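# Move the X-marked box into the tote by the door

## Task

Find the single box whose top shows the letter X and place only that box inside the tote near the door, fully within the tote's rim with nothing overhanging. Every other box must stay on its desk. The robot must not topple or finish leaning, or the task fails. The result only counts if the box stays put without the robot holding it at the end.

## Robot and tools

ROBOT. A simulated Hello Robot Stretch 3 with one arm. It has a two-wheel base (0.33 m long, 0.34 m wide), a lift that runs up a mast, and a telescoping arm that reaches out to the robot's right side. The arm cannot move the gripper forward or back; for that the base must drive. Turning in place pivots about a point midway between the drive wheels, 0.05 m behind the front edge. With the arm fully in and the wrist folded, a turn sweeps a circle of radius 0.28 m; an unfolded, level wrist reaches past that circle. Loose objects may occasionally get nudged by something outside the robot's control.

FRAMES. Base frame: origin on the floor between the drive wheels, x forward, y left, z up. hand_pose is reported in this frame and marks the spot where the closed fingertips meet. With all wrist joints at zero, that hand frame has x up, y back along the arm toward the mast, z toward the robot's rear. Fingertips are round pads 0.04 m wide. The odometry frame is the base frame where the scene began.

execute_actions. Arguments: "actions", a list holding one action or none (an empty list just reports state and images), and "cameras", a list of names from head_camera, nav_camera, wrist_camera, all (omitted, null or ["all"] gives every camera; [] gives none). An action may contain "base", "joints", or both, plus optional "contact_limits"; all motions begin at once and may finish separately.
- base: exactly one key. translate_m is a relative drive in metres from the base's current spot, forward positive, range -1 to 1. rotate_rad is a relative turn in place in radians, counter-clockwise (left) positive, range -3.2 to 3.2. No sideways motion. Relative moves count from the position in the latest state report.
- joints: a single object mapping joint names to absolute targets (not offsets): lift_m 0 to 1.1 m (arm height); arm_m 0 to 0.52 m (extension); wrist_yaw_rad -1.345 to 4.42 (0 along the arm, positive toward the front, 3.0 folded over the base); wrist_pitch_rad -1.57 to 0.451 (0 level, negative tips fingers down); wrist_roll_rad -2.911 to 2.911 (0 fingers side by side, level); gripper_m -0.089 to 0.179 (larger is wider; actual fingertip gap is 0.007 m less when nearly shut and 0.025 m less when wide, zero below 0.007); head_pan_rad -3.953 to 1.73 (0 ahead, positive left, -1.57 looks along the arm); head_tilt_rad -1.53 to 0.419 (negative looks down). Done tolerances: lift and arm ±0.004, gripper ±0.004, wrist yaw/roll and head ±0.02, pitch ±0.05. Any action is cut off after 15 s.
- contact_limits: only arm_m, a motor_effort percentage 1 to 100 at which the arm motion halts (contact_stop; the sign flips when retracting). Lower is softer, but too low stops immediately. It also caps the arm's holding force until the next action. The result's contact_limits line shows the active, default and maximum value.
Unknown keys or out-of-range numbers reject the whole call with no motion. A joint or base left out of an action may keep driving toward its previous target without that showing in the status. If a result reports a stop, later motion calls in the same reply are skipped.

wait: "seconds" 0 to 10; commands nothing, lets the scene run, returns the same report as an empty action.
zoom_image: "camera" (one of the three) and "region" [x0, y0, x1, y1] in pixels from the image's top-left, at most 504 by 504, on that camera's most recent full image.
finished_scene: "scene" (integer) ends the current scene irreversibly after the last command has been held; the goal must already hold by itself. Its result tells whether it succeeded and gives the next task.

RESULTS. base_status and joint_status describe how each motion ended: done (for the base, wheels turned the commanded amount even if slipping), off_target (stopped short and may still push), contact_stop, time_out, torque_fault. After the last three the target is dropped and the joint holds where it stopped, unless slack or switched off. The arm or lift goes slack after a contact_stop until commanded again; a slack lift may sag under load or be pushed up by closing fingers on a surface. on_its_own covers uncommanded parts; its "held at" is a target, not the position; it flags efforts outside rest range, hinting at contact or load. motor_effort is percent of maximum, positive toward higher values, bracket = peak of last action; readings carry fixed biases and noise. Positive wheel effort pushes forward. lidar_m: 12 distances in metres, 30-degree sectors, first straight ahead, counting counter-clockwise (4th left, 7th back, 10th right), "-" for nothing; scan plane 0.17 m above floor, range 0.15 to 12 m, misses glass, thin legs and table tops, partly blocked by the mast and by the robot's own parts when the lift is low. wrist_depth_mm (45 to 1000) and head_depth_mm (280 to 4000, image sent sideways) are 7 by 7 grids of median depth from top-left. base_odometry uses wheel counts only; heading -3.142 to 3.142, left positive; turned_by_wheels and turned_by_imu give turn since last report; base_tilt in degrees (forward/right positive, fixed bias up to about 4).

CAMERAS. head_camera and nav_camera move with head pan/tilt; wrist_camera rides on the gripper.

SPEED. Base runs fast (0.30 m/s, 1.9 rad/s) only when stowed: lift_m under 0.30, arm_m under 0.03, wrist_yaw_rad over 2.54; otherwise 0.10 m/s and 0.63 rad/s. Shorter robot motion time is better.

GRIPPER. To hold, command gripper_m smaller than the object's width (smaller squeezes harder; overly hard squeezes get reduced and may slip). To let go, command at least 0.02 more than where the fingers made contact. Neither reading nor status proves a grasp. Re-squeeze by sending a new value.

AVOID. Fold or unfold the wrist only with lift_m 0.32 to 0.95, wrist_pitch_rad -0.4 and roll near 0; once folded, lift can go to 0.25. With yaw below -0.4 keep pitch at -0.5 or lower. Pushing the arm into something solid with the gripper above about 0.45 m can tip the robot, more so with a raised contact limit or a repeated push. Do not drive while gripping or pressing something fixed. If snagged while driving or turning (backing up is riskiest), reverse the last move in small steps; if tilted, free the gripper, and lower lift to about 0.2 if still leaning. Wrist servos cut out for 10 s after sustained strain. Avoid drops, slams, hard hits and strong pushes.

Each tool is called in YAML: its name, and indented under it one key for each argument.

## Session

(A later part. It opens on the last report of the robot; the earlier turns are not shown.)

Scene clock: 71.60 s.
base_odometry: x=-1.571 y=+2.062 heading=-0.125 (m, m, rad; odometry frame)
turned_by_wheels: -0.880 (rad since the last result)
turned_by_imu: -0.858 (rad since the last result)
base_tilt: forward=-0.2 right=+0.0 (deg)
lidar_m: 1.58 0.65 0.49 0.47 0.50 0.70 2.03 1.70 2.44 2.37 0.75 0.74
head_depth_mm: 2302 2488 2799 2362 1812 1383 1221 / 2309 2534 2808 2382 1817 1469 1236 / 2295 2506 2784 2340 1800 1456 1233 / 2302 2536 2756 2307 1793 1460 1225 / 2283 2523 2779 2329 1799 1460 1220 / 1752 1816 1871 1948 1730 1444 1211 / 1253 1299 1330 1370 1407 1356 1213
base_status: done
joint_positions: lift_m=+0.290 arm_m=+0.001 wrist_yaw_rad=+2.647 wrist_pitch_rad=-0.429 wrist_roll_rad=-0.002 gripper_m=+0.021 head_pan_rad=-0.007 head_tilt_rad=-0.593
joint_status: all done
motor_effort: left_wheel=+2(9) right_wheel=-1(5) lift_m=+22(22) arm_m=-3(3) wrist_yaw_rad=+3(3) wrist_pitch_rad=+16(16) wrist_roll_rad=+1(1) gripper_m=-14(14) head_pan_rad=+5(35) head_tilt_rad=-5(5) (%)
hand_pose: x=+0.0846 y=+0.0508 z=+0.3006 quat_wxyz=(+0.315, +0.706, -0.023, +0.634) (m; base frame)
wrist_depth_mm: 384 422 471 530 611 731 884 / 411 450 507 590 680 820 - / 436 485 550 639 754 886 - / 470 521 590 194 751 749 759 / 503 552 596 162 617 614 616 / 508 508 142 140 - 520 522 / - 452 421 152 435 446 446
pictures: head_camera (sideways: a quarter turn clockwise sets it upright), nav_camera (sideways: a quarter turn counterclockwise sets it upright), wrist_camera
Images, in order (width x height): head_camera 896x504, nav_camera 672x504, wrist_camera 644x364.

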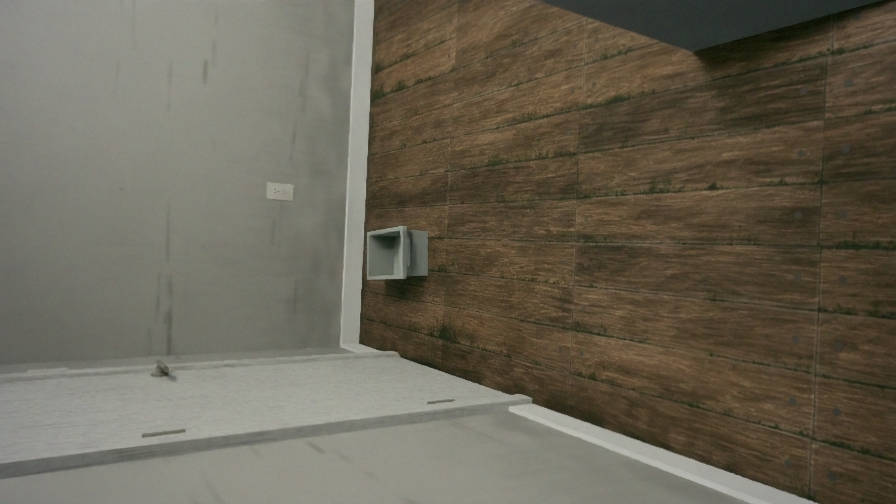

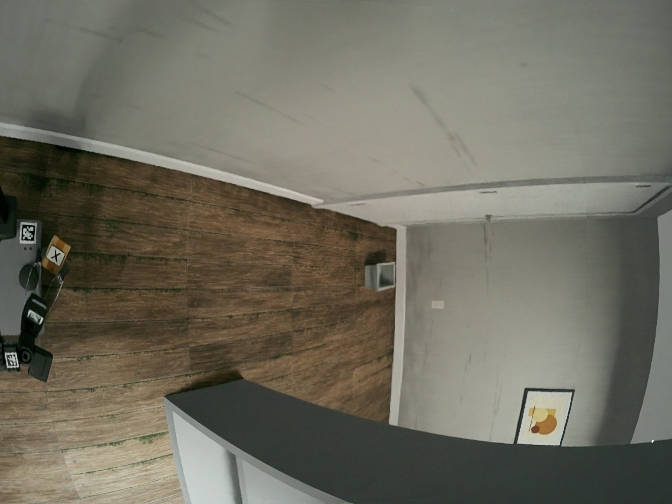

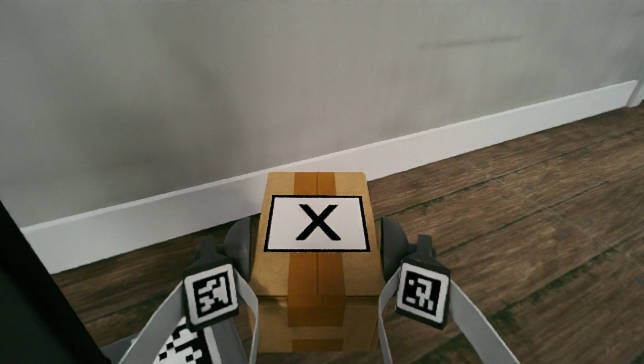

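execute_actions:
  actions:
    - {"base":{"translate_m":1.0}}
  cameras: []

execute_actions:
  actions:
    - {"base":{"translate_m":0.7},"joints":{"head_tilt_rad":-1.15}}
  cameras: ["head_camera"]

execute_actions:
  actions:
    - {"base":{"rotate_rad":1.58},"joints":{"head_pan_rad":-1.57}}
  cameras: []

execute_actions:
  actions:
    - {"joints":{"lift_m":0.33,"wrist_yaw_rad":0,"arm_m":0.2}}
  cameras: []

execute_actions:
  actions:
    - {"joints":{"lift_m":0.25,"wrist_pitch_rad":-0.7}}
  cameras: ["head_camera","wrist_camera"]

Scene clock: 77.00 s.
base_odometry: x=-0.579 y=+1.938 heading=-0.125 (m, m, rad; odometry frame)
turned_by_wheels: +0.000 (rad since the last result)
turned_by_imu: +0.003 (rad since the last result)
base_tilt: forward=-0.2 right=-0.1 (deg)
lidar_m: 1.40 0.59 0.44 0.43 0.46 0.64 2.03 3.17 0.54 0.53 2.38 1.80
head_depth_mm: 1440 1584 1770 1971 1834 1478 1235 / 1442 1602 1758 1996 1832 1472 1234 / 1438 1591 1784 2023 1803 1453 1230 / 1458 1603 1770 2011 1776 1458 1225 / 1449 1606 1788 2047 1782 1457 1221 / 1442 1564 1743 1827 1669 1449 1218 / 1107 1124 1154 1198 1224 1257 1188
base_status: done
joint_positions: lift_m=+0.290 arm_m=+0.001 wrist_yaw_rad=+2.647 wrist_pitch_rad=-0.429 wrist_roll_rad=-0.002 gripper_m=+0.021 head_pan_rad=-0.007 head_tilt_rad=-0.594
joint_status: not commanded
motor_effort: left_wheel=+1(9) right_wheel=-1(3) lift_m=+21(22) arm_m=-3(3) wrist_yaw_rad=+3(3) wrist_pitch_rad=+16(16) wrist_roll_rad=+0(0) gripper_m=-15(14) head_pan_rad=+5(4) head_tilt_rad=-4(5) (%)
hand_pose: x=+0.0846 y=+0.0508 z=+0.3006 quat_wxyz=(+0.315, +0.706, -0.023, +0.634) (m; base frame)
wrist_depth_mm: 359 395 436 493 565 631 757 / 381 419 469 526 617 724 872 / 405 453 510 591 685 805 937 / 432 490 553 194 716 773 779 / 469 513 566 162 625 613 611 / 489 508 144 139 - 514 518 / - 449 416 153 438 444 444
pictures: none
No camera images: the call's "cameras" was empty. Leave "cameras" out to get every camera's image.

Scene clock: 81.03 s.
base_odometry: x=+0.115 y=+1.851 heading=-0.124 (m, m, rad; odometry frame)
turned_by_wheels: +0.000 (rad since the last result)
turned_by_imu: +0.002 (rad since the last result)
base_tilt: forward=-0.2 right=+0.0 (deg)
lidar_m: 1.06 0.52 0.40 0.39 0.40 0.60 1.91 0.88 1.01 2.91 1.43 1.08
head_depth_mm: 1021 1245 1512 1411 1299 1202 1104 / 1024 1248 1526 1428 1287 1184 1087 / 1033 1265 1521 1401 1287 1180 - / 1040 1279 1509 1368 1278 1190 - / 1048 1283 1517 1400 1284 1148 - / 1054 1291 1490 1394 1274 1172 1107 / 1030 1122 1122 1150 1194 1156 1092
base_status: done
joint_positions: lift_m=+0.290 arm_m=+0.001 wrist_yaw_rad=+2.647 wrist_pitch_rad=-0.429 wrist_roll_rad=-0.002 gripper_m=+0.021 head_pan_rad=-0.007 head_tilt_rad=-1.136
joint_status: all done
motor_effort: left_wheel=+2(7) right_wheel=-1(3) lift_m=+22(22) arm_m=-3(3) wrist_yaw_rad=+4(3) wrist_pitch_rad=+16(16) wrist_roll_rad=+1(0) gripper_m=-14(15) head_pan_rad=+3(5) head_tilt_rad=-10(51) (%)
hand_pose: x=+0.0846 y=+0.0508 z=+0.3006 quat_wxyz=(+0.315, +0.706, -0.023, +0.634) (m; base frame)
wrist_depth_mm: 321 354 389 444 511 592 751 / 339 377 424 488 564 651 812 / 366 402 453 524 623 766 855 / 388 436 490 193 682 753 780 / 414 477 518 162 631 615 608 / 460 495 143 140 - 516 417 / - 448 419 154 438 449 422
pictures: head_camera (sideways: a quarter turn clockwise sets it upright)
Images, in order (width x height): head_camera 896x504.

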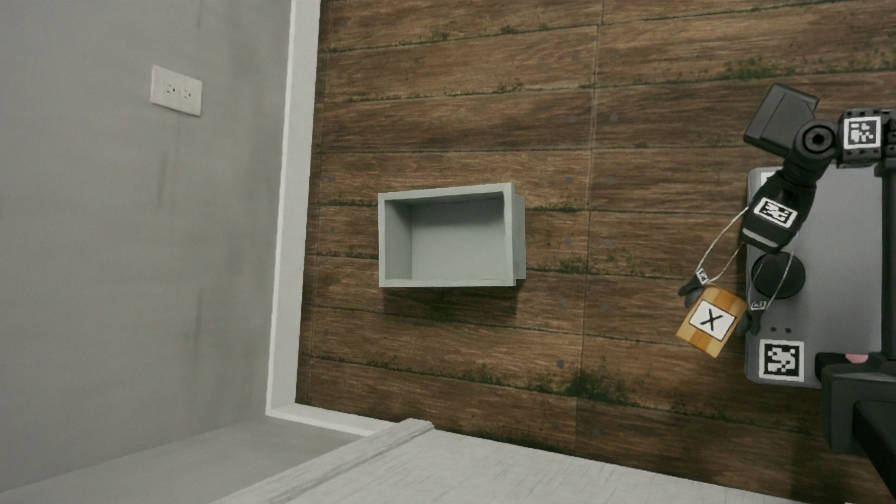

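Scene clock: 83.20 s.
base_odometry: x=+0.115 y=+1.851 heading=+1.455 (m, m, rad; odometry frame)
turned_by_wheels: +1.580 (rad since the last result)
turned_by_imu: +1.539 (rad since the last result)
base_tilt: forward=-0.2 right=-0.1 (deg)
lidar_m: 0.39 0.39 0.60 1.81 0.88 1.00 2.91 1.45 1.09 1.06 0.53 0.40
head_depth_mm: 1028 1256 1519 1424 1301 1200 1126 / 1034 1257 1532 1412 1297 1201 - / 1044 1277 1518 1391 1287 - - / 1049 1282 1508 1376 1296 - - / 1049 1295 1530 1401 1274 1180 844 / 1064 1307 1506 1399 1277 1174 1089 / 1010 1094 1087 1121 1164 1148 1083
base_status: done
joint_positions: lift_m=+0.290 arm_m=+0.001 wrist_yaw_rad=+2.647 wrist_pitch_rad=-0.429 wrist_roll_rad=-0.002 gripper_m=+0.021 head_pan_rad=-1.563 head_tilt_rad=-1.136
joint_status: all done
motor_effort: left_wheel=-2(7) right_wheel=+2(7) lift_m=+22(22) arm_m=-3(3) wrist_yaw_rad=+3(3) wrist_pitch_rad=+16(16) wrist_roll_rad=+0(0) gripper_m=-15(15) head_pan_rad=-4(43) head_tilt_rad=-9(9) (%)
hand_pose: x=+0.0846 y=+0.0508 z=+0.3006 quat_wxyz=(+0.315, +0.706, -0.023, +0.634) (m; base frame)
wrist_depth_mm: - - - 737 493 376 280 / - - - 806 517 386 294 / 955 950 982 844 549 373 302 / 734 744 739 194 575 386 314 / 595 606 593 163 549 410 323 / 511 506 143 139 - 437 338 / - 452 421 153 435 425 350
pictures: none
No camera images: the call's "cameras" was empty. Leave "cameras" out to get every camera's image.

Scene clock: 85.90 s.
base_odometry: x=+0.115 y=+1.851 heading=+1.455 (m, m, rad; odometry frame)
turned_by_wheels: +0.000 (rad since the last result)
turned_by_imu: +0.000 (rad since the last result)
base_tilt: forward=-0.2 right=+0.0 (deg)
lidar_m: 0.39 0.39 0.60 1.81 0.88 1.00 2.92 1.45 1.09 1.05 0.53 0.40
head_depth_mm: 1022 1248 1523 1429 1301 1190 1127 / 1035 1256 1525 1419 1289 1202 - / 1039 1274 1501 1419 1277 - - / 1045 1285 1503 1262 1281 - - / 1056 1295 1529 1405 1275 1174 1086 / 1068 1307 1497 1391 1279 1171 1087 / 1010 1093 1089 1124 1171 1140 1083
base_status: not commanded
joint_positions: lift_m=+0.330 arm_m=+0.200 wrist_yaw_rad=+0.003 wrist_pitch_rad=-0.428 wrist_roll_rad=-0.002 gripper_m=+0.021 head_pan_rad=-1.563 head_tilt_rad=-1.136
joint_status: all done
motor_effort: left_wheel=-2(2) right_wheel=+2(2) lift_m=+36(40) arm_m=+4(4) wrist_yaw_rad=-4(6) wrist_pitch_rad=+16(16) wrist_roll_rad=+0(0) gripper_m=-16(16) head_pan_rad=-4(3) head_tilt_rad=-9(10) (%)
hand_pose: x=-0.0208 y=-0.5677 z=+0.3400 quat_wxyz=(+0.692, +0.152, -0.690, -0.149) (m; base frame)
wrist_depth_mm: 489 558 548 556 550 541 542 / 489 607 591 596 591 596 581 / 495 644 652 652 659 639 641 / 501 701 703 194 703 702 698 / 486 629 654 161 682 680 671 / 484 555 142 139 - 569 573 / 450 482 464 153 442 494 491
pictures: none
No camera images: the call's "cameras" was empty. Leave "cameras" out to get every camera's image.

Scene clock: 87.47 s.
base_odometry: x=+0.115 y=+1.851 heading=+1.455 (m, m, rad; odometry frame)
turned_by_wheels: +0.000 (rad since the last result)
turned_by_imu: +0.000 (rad since the last result)
base_tilt: forward=-0.2 right=+0.0 (deg)
lidar_m: 0.39 0.39 0.60 1.81 0.88 1.00 2.92 1.45 1.09 0.50 0.53 0.40
head_depth_mm: 1027 1257 1527 1428 1296 1194 1109 / 1037 1259 1526 1422 1288 1200 - / 1040 1270 1516 1403 1288 - - / 1045 1286 1513 1373 1263 - - / 1057 1291 1520 1403 1282 1173 1090 / 1066 1308 1489 1389 1277 1167 1086 / 1010 1092 1087 1124 1177 1141 1081
base_status: not commanded
joint_positions: lift_m=+0.250 arm_m=+0.200 wrist_yaw_rad=+0.003 wrist_pitch_rad=-0.716 wrist_roll_rad=-0.002 gripper_m=+0.021 head_pan_rad=-1.563 head_tilt_rad=-1.136
joint_status: all done
motor_effort: left_wheel=-2(2) right_wheel=+2(2) lift_m=+21(34) arm_m=+4(4) wrist_yaw_rad=-4(4) wrist_pitch_rad=+9(15) wrist_roll_rad=+0(0) gripper_m=-15(15) head_pan_rad=-3(5) head_tilt_rad=-9(9) (%)
hand_pose: x=-0.0210 y=-0.5220 z=+0.2026 quat_wxyz=(+0.664, +0.249, -0.661, -0.247) (m; base frame)
wrist_depth_mm: 482 606 586 595 591 574 584 / 476 598 600 606 622 632 620 / 473 509 495 386 381 532 527 / 432 444 437 193 383 460 467 / 393 394 389 161 314 397 413 / 355 357 143 139 - 352 371 / 317 321 221 154 319 268 336
pictures: head_camera (sideways: a quarter turn clockwise sets it upright), wrist_camera
Images, in order (width x height): head_camera 896x504, wrist_camera 644x364.

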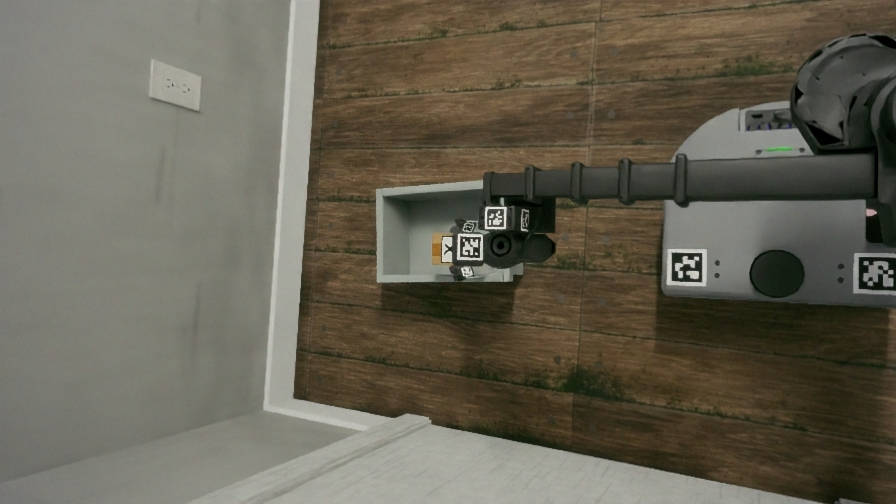

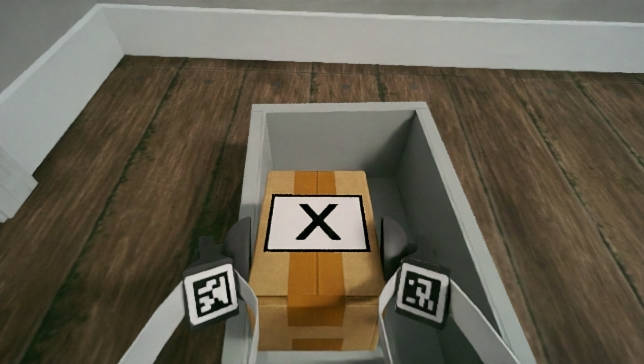

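execute_actions:
  actions:
    - {"base":{"translate_m":-0.027},"joints":{"arm_m":0.30}}
  cameras: []

execute_actions:
  actions:
    - {"joints":{"lift_m":0.105}}
  cameras: ["wrist_camera"]

execute_actions:
  actions:
    - {"joints":{"gripper_m":0.10}}
  cameras: []

execute_actions:
  actions:
    - {"joints":{"lift_m":0.24}}
  cameras: ["wrist_camera"]

Scene clock: 89.60 s.
base_odometry: x=+0.112 y=+1.824 heading=+1.455 (m, m, rad; odometry frame)
turned_by_wheels: +0.000 (rad since the last result)
turned_by_imu: +0.000 (rad since the last result)
base_tilt: forward=-0.2 right=-0.1 (deg)
lidar_m: 0.41 0.42 0.64 1.93 0.87 1.00 2.88 1.45 1.08 0.60 0.57 0.42
head_depth_mm: 1030 1254 1526 1421 1299 1190 1118 / 1035 1261 1531 1416 1301 1195 - / 1035 1274 1514 1418 1287 - - / 1049 1277 1512 1372 1282 - - / 1056 1293 1518 1379 1278 1181 1090 / 1064 1300 1498 1394 1280 1179 1084 / 1041 1173 1173 1199 1237 1151 1081
base_status: done
joint_positions: lift_m=+0.250 arm_m=+0.300 wrist_yaw_rad=+0.002 wrist_pitch_rad=-0.716 wrist_roll_rad=-0.002 gripper_m=+0.021 head_pan_rad=-1.563 head_tilt_rad=-1.136
joint_status: all done
motor_effort: left_wheel=-2(6) right_wheel=+2(3) lift_m=+21(21) arm_m=+4(3) wrist_yaw_rad=-3(4) wrist_pitch_rad=+9(9) wrist_roll_rad=+1(0) gripper_m=-14(14) head_pan_rad=-3(4) head_tilt_rad=-9(9) (%)
hand_pose: x=-0.0212 y=-0.6220 z=+0.2026 quat_wxyz=(+0.663, +0.249, -0.661, -0.247) (m; base frame)
wrist_depth_mm: 500 515 505 506 500 500 498 / 508 565 558 553 555 546 548 / 494 506 518 523 531 539 539 / 442 444 310 192 335 461 467 / 394 396 274 161 289 406 412 / 352 354 143 139 - 368 368 / 322 319 256 153 269 330 333
pictures: none
No camera images: the call's "cameras" was empty. Leave "cameras" out to get every camera's image.

Scene clock: 91.77 s.
base_odometry: x=+0.112 y=+1.824 heading=+1.455 (m, m, rad; odometry frame)
turned_by_wheels: +0.000 (rad since the last result)
turned_by_imu: +0.000 (rad since the last result)
base_tilt: forward=-0.2 right=+0.0 (deg)
lidar_m: 0.41 0.42 0.64 1.93 0.87 1.00 2.89 1.45 1.08 1.06 0.57 0.42
head_depth_mm: 1028 1252 1531 1421 1295 1187 1100 / 1027 1259 1514 1421 1297 1198 - / 1041 1266 1515 1409 1303 - - / 1048 1281 1508 1380 1281 - - / 1057 1288 1521 1380 1282 1180 1092 / 1064 1304 1503 1396 1272 1169 1088 / 1046 1174 1183 1204 1234 1159 1082
base_status: not commanded
joint_positions: lift_m=+0.105 arm_m=+0.300 wrist_yaw_rad=+0.002 wrist_pitch_rad=-0.716 wrist_roll_rad=-0.002 gripper_m=+0.021 head_pan_rad=-1.563 head_tilt_rad=-1.136
joint_status: all done
motor_effort: left_wheel=-2(2) right_wheel=+2(2) lift_m=+21(20) arm_m=+4(4) wrist_yaw_rad=-3(3) wrist_pitch_rad=+9(10) wrist_roll_rad=+1(0) gripper_m=-15(15) head_pan_rad=-4(4) head_tilt_rad=-9(10) (%)
hand_pose: x=-0.0212 y=-0.6220 z=+0.0576 quat_wxyz=(+0.663, +0.249, -0.661, -0.247) (m; base frame)
wrist_depth_mm: 416 390 193 197 200 430 456 / 349 157 213 219 221 166 370 / 298 143 241 254 251 156 308 / 112 142 248 193 259 157 119 / 101 140 225 161 233 159 110 / 103 139 143 139 - 160 110 / 102 128 184 154 188 151 111
pictures: wrist_camera
Images, in order (width x height): wrist_camera 644x364.

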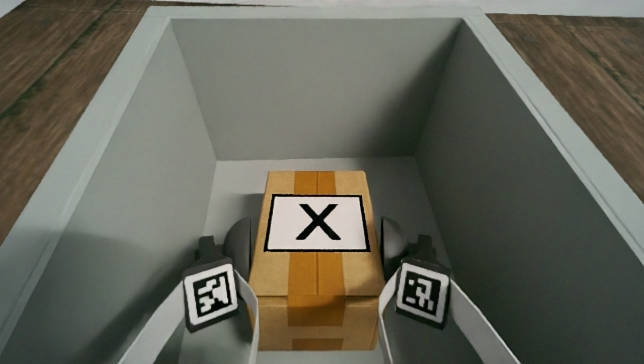

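Scene clock: 93.07 s.
base_odometry: x=+0.112 y=+1.824 heading=+1.455 (m, m, rad; odometry frame)
turned_by_wheels: +0.000 (rad since the last result)
turned_by_imu: +0.000 (rad since the last result)
base_tilt: forward=-0.2 right=+0.0 (deg)
lidar_m: 0.41 0.42 0.63 1.93 0.87 1.00 2.88 1.45 1.08 1.06 0.57 0.43
head_depth_mm: 1025 1254 1536 1419 1296 1189 1107 / 1039 1260 1522 1414 1296 1196 - / 1038 1274 1516 1407 1306 - - / 1048 1285 1511 1376 1280 - - / 1052 1298 1515 1381 1283 1177 1095 / 1061 1310 1493 1390 1276 1170 1085 / 1044 1169 1181 1204 1232 1153 1081
base_status: not commanded
joint_positions: lift_m=+0.105 arm_m=+0.300 wrist_yaw_rad=+0.002 wrist_pitch_rad=-0.716 wrist_roll_rad=-0.002 gripper_m=+0.100 head_pan_rad=-1.563 head_tilt_rad=-1.136
joint_status: all done
motor_effort: left_wheel=-2(2) right_wheel=+2(2) lift_m=+21(22) arm_m=+4(4) wrist_yaw_rad=-3(2) wrist_pitch_rad=+9(9) wrist_roll_rad=+0(0) gripper_m=+1(80) head_pan_rad=-4(3) head_tilt_rad=-9(9) (%)
hand_pose: x=-0.0212 y=-0.6220 z=+0.0576 quat_wxyz=(+0.663, +0.249, -0.661, -0.247) (m; base frame)
wrist_depth_mm: 419 387 195 197 200 434 456 / 348 158 214 218 221 166 371 / 297 143 242 253 251 157 307 / 113 142 252 198 257 157 120 / 101 140 226 174 234 158 109 / 103 121 199 157 204 150 110 / 100 149 185 162 189 173 111
pictures: none
No camera images: the call's "cameras" was empty. Leave "cameras" out to get every camera's image.

Scene clock: 95.13 s.
base_odometry: x=+0.112 y=+1.824 heading=+1.455 (m, m, rad; odometry frame)
turned_by_wheels: +0.000 (rad since the last result)
turned_by_imu: +0.000 (rad since the last result)
base_tilt: forward=-0.2 right=+0.0 (deg)
lidar_m: 0.41 0.42 0.63 1.93 0.87 1.00 2.89 1.45 1.09 1.05 0.57 0.42
head_depth_mm: 1028 1247 1523 1415 1303 1191 1115 / 1034 1256 1536 1409 1291 1205 - / 1041 1276 1508 1417 1292 - - / 1047 1281 1507 1376 1278 - - / 1053 1297 1521 1383 1278 1181 1086 / 1062 1307 1495 1396 1277 1172 1088 / 1039 1177 1177 1207 1230 1157 1086
base_status: not commanded
joint_positions: lift_m=+0.240 arm_m=+0.300 wrist_yaw_rad=+0.002 wrist_pitch_rad=-0.716 wrist_roll_rad=-0.002 gripper_m=+0.100 head_pan_rad=-1.563 head_tilt_rad=-1.136
joint_status: all done
motor_effort: left_wheel=-2(2) right_wheel=+2(2) lift_m=+35(36) arm_m=+4(4) wrist_yaw_rad=-3(3) wrist_pitch_rad=+9(9) wrist_roll_rad=+0(0) gripper_m=+2(0) head_pan_rad=-3(3) head_tilt_rad=-9(10) (%)
hand_pose: x=-0.0212 y=-0.6220 z=+0.1919 quat_wxyz=(+0.663, +0.249, -0.661, -0.247) (m; base frame)
wrist_depth_mm: 495 509 507 508 498 499 498 / 508 547 543 555 555 558 544 / 478 491 498 505 513 517 520 / 430 432 307 301 309 448 449 / 380 383 351 371 351 398 400 / 342 348 339 297 343 353 358 / 312 308 301 269 303 312 324
pictures: wrist_camera
Images, in order (width x height): wrist_camera 644x364.

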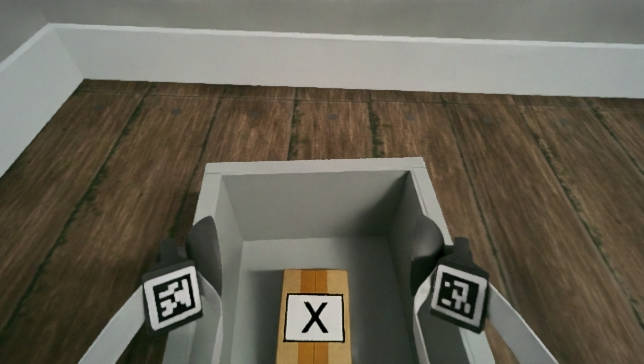

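finished_scene:
  scene: 2

The scene is finished: the task was done.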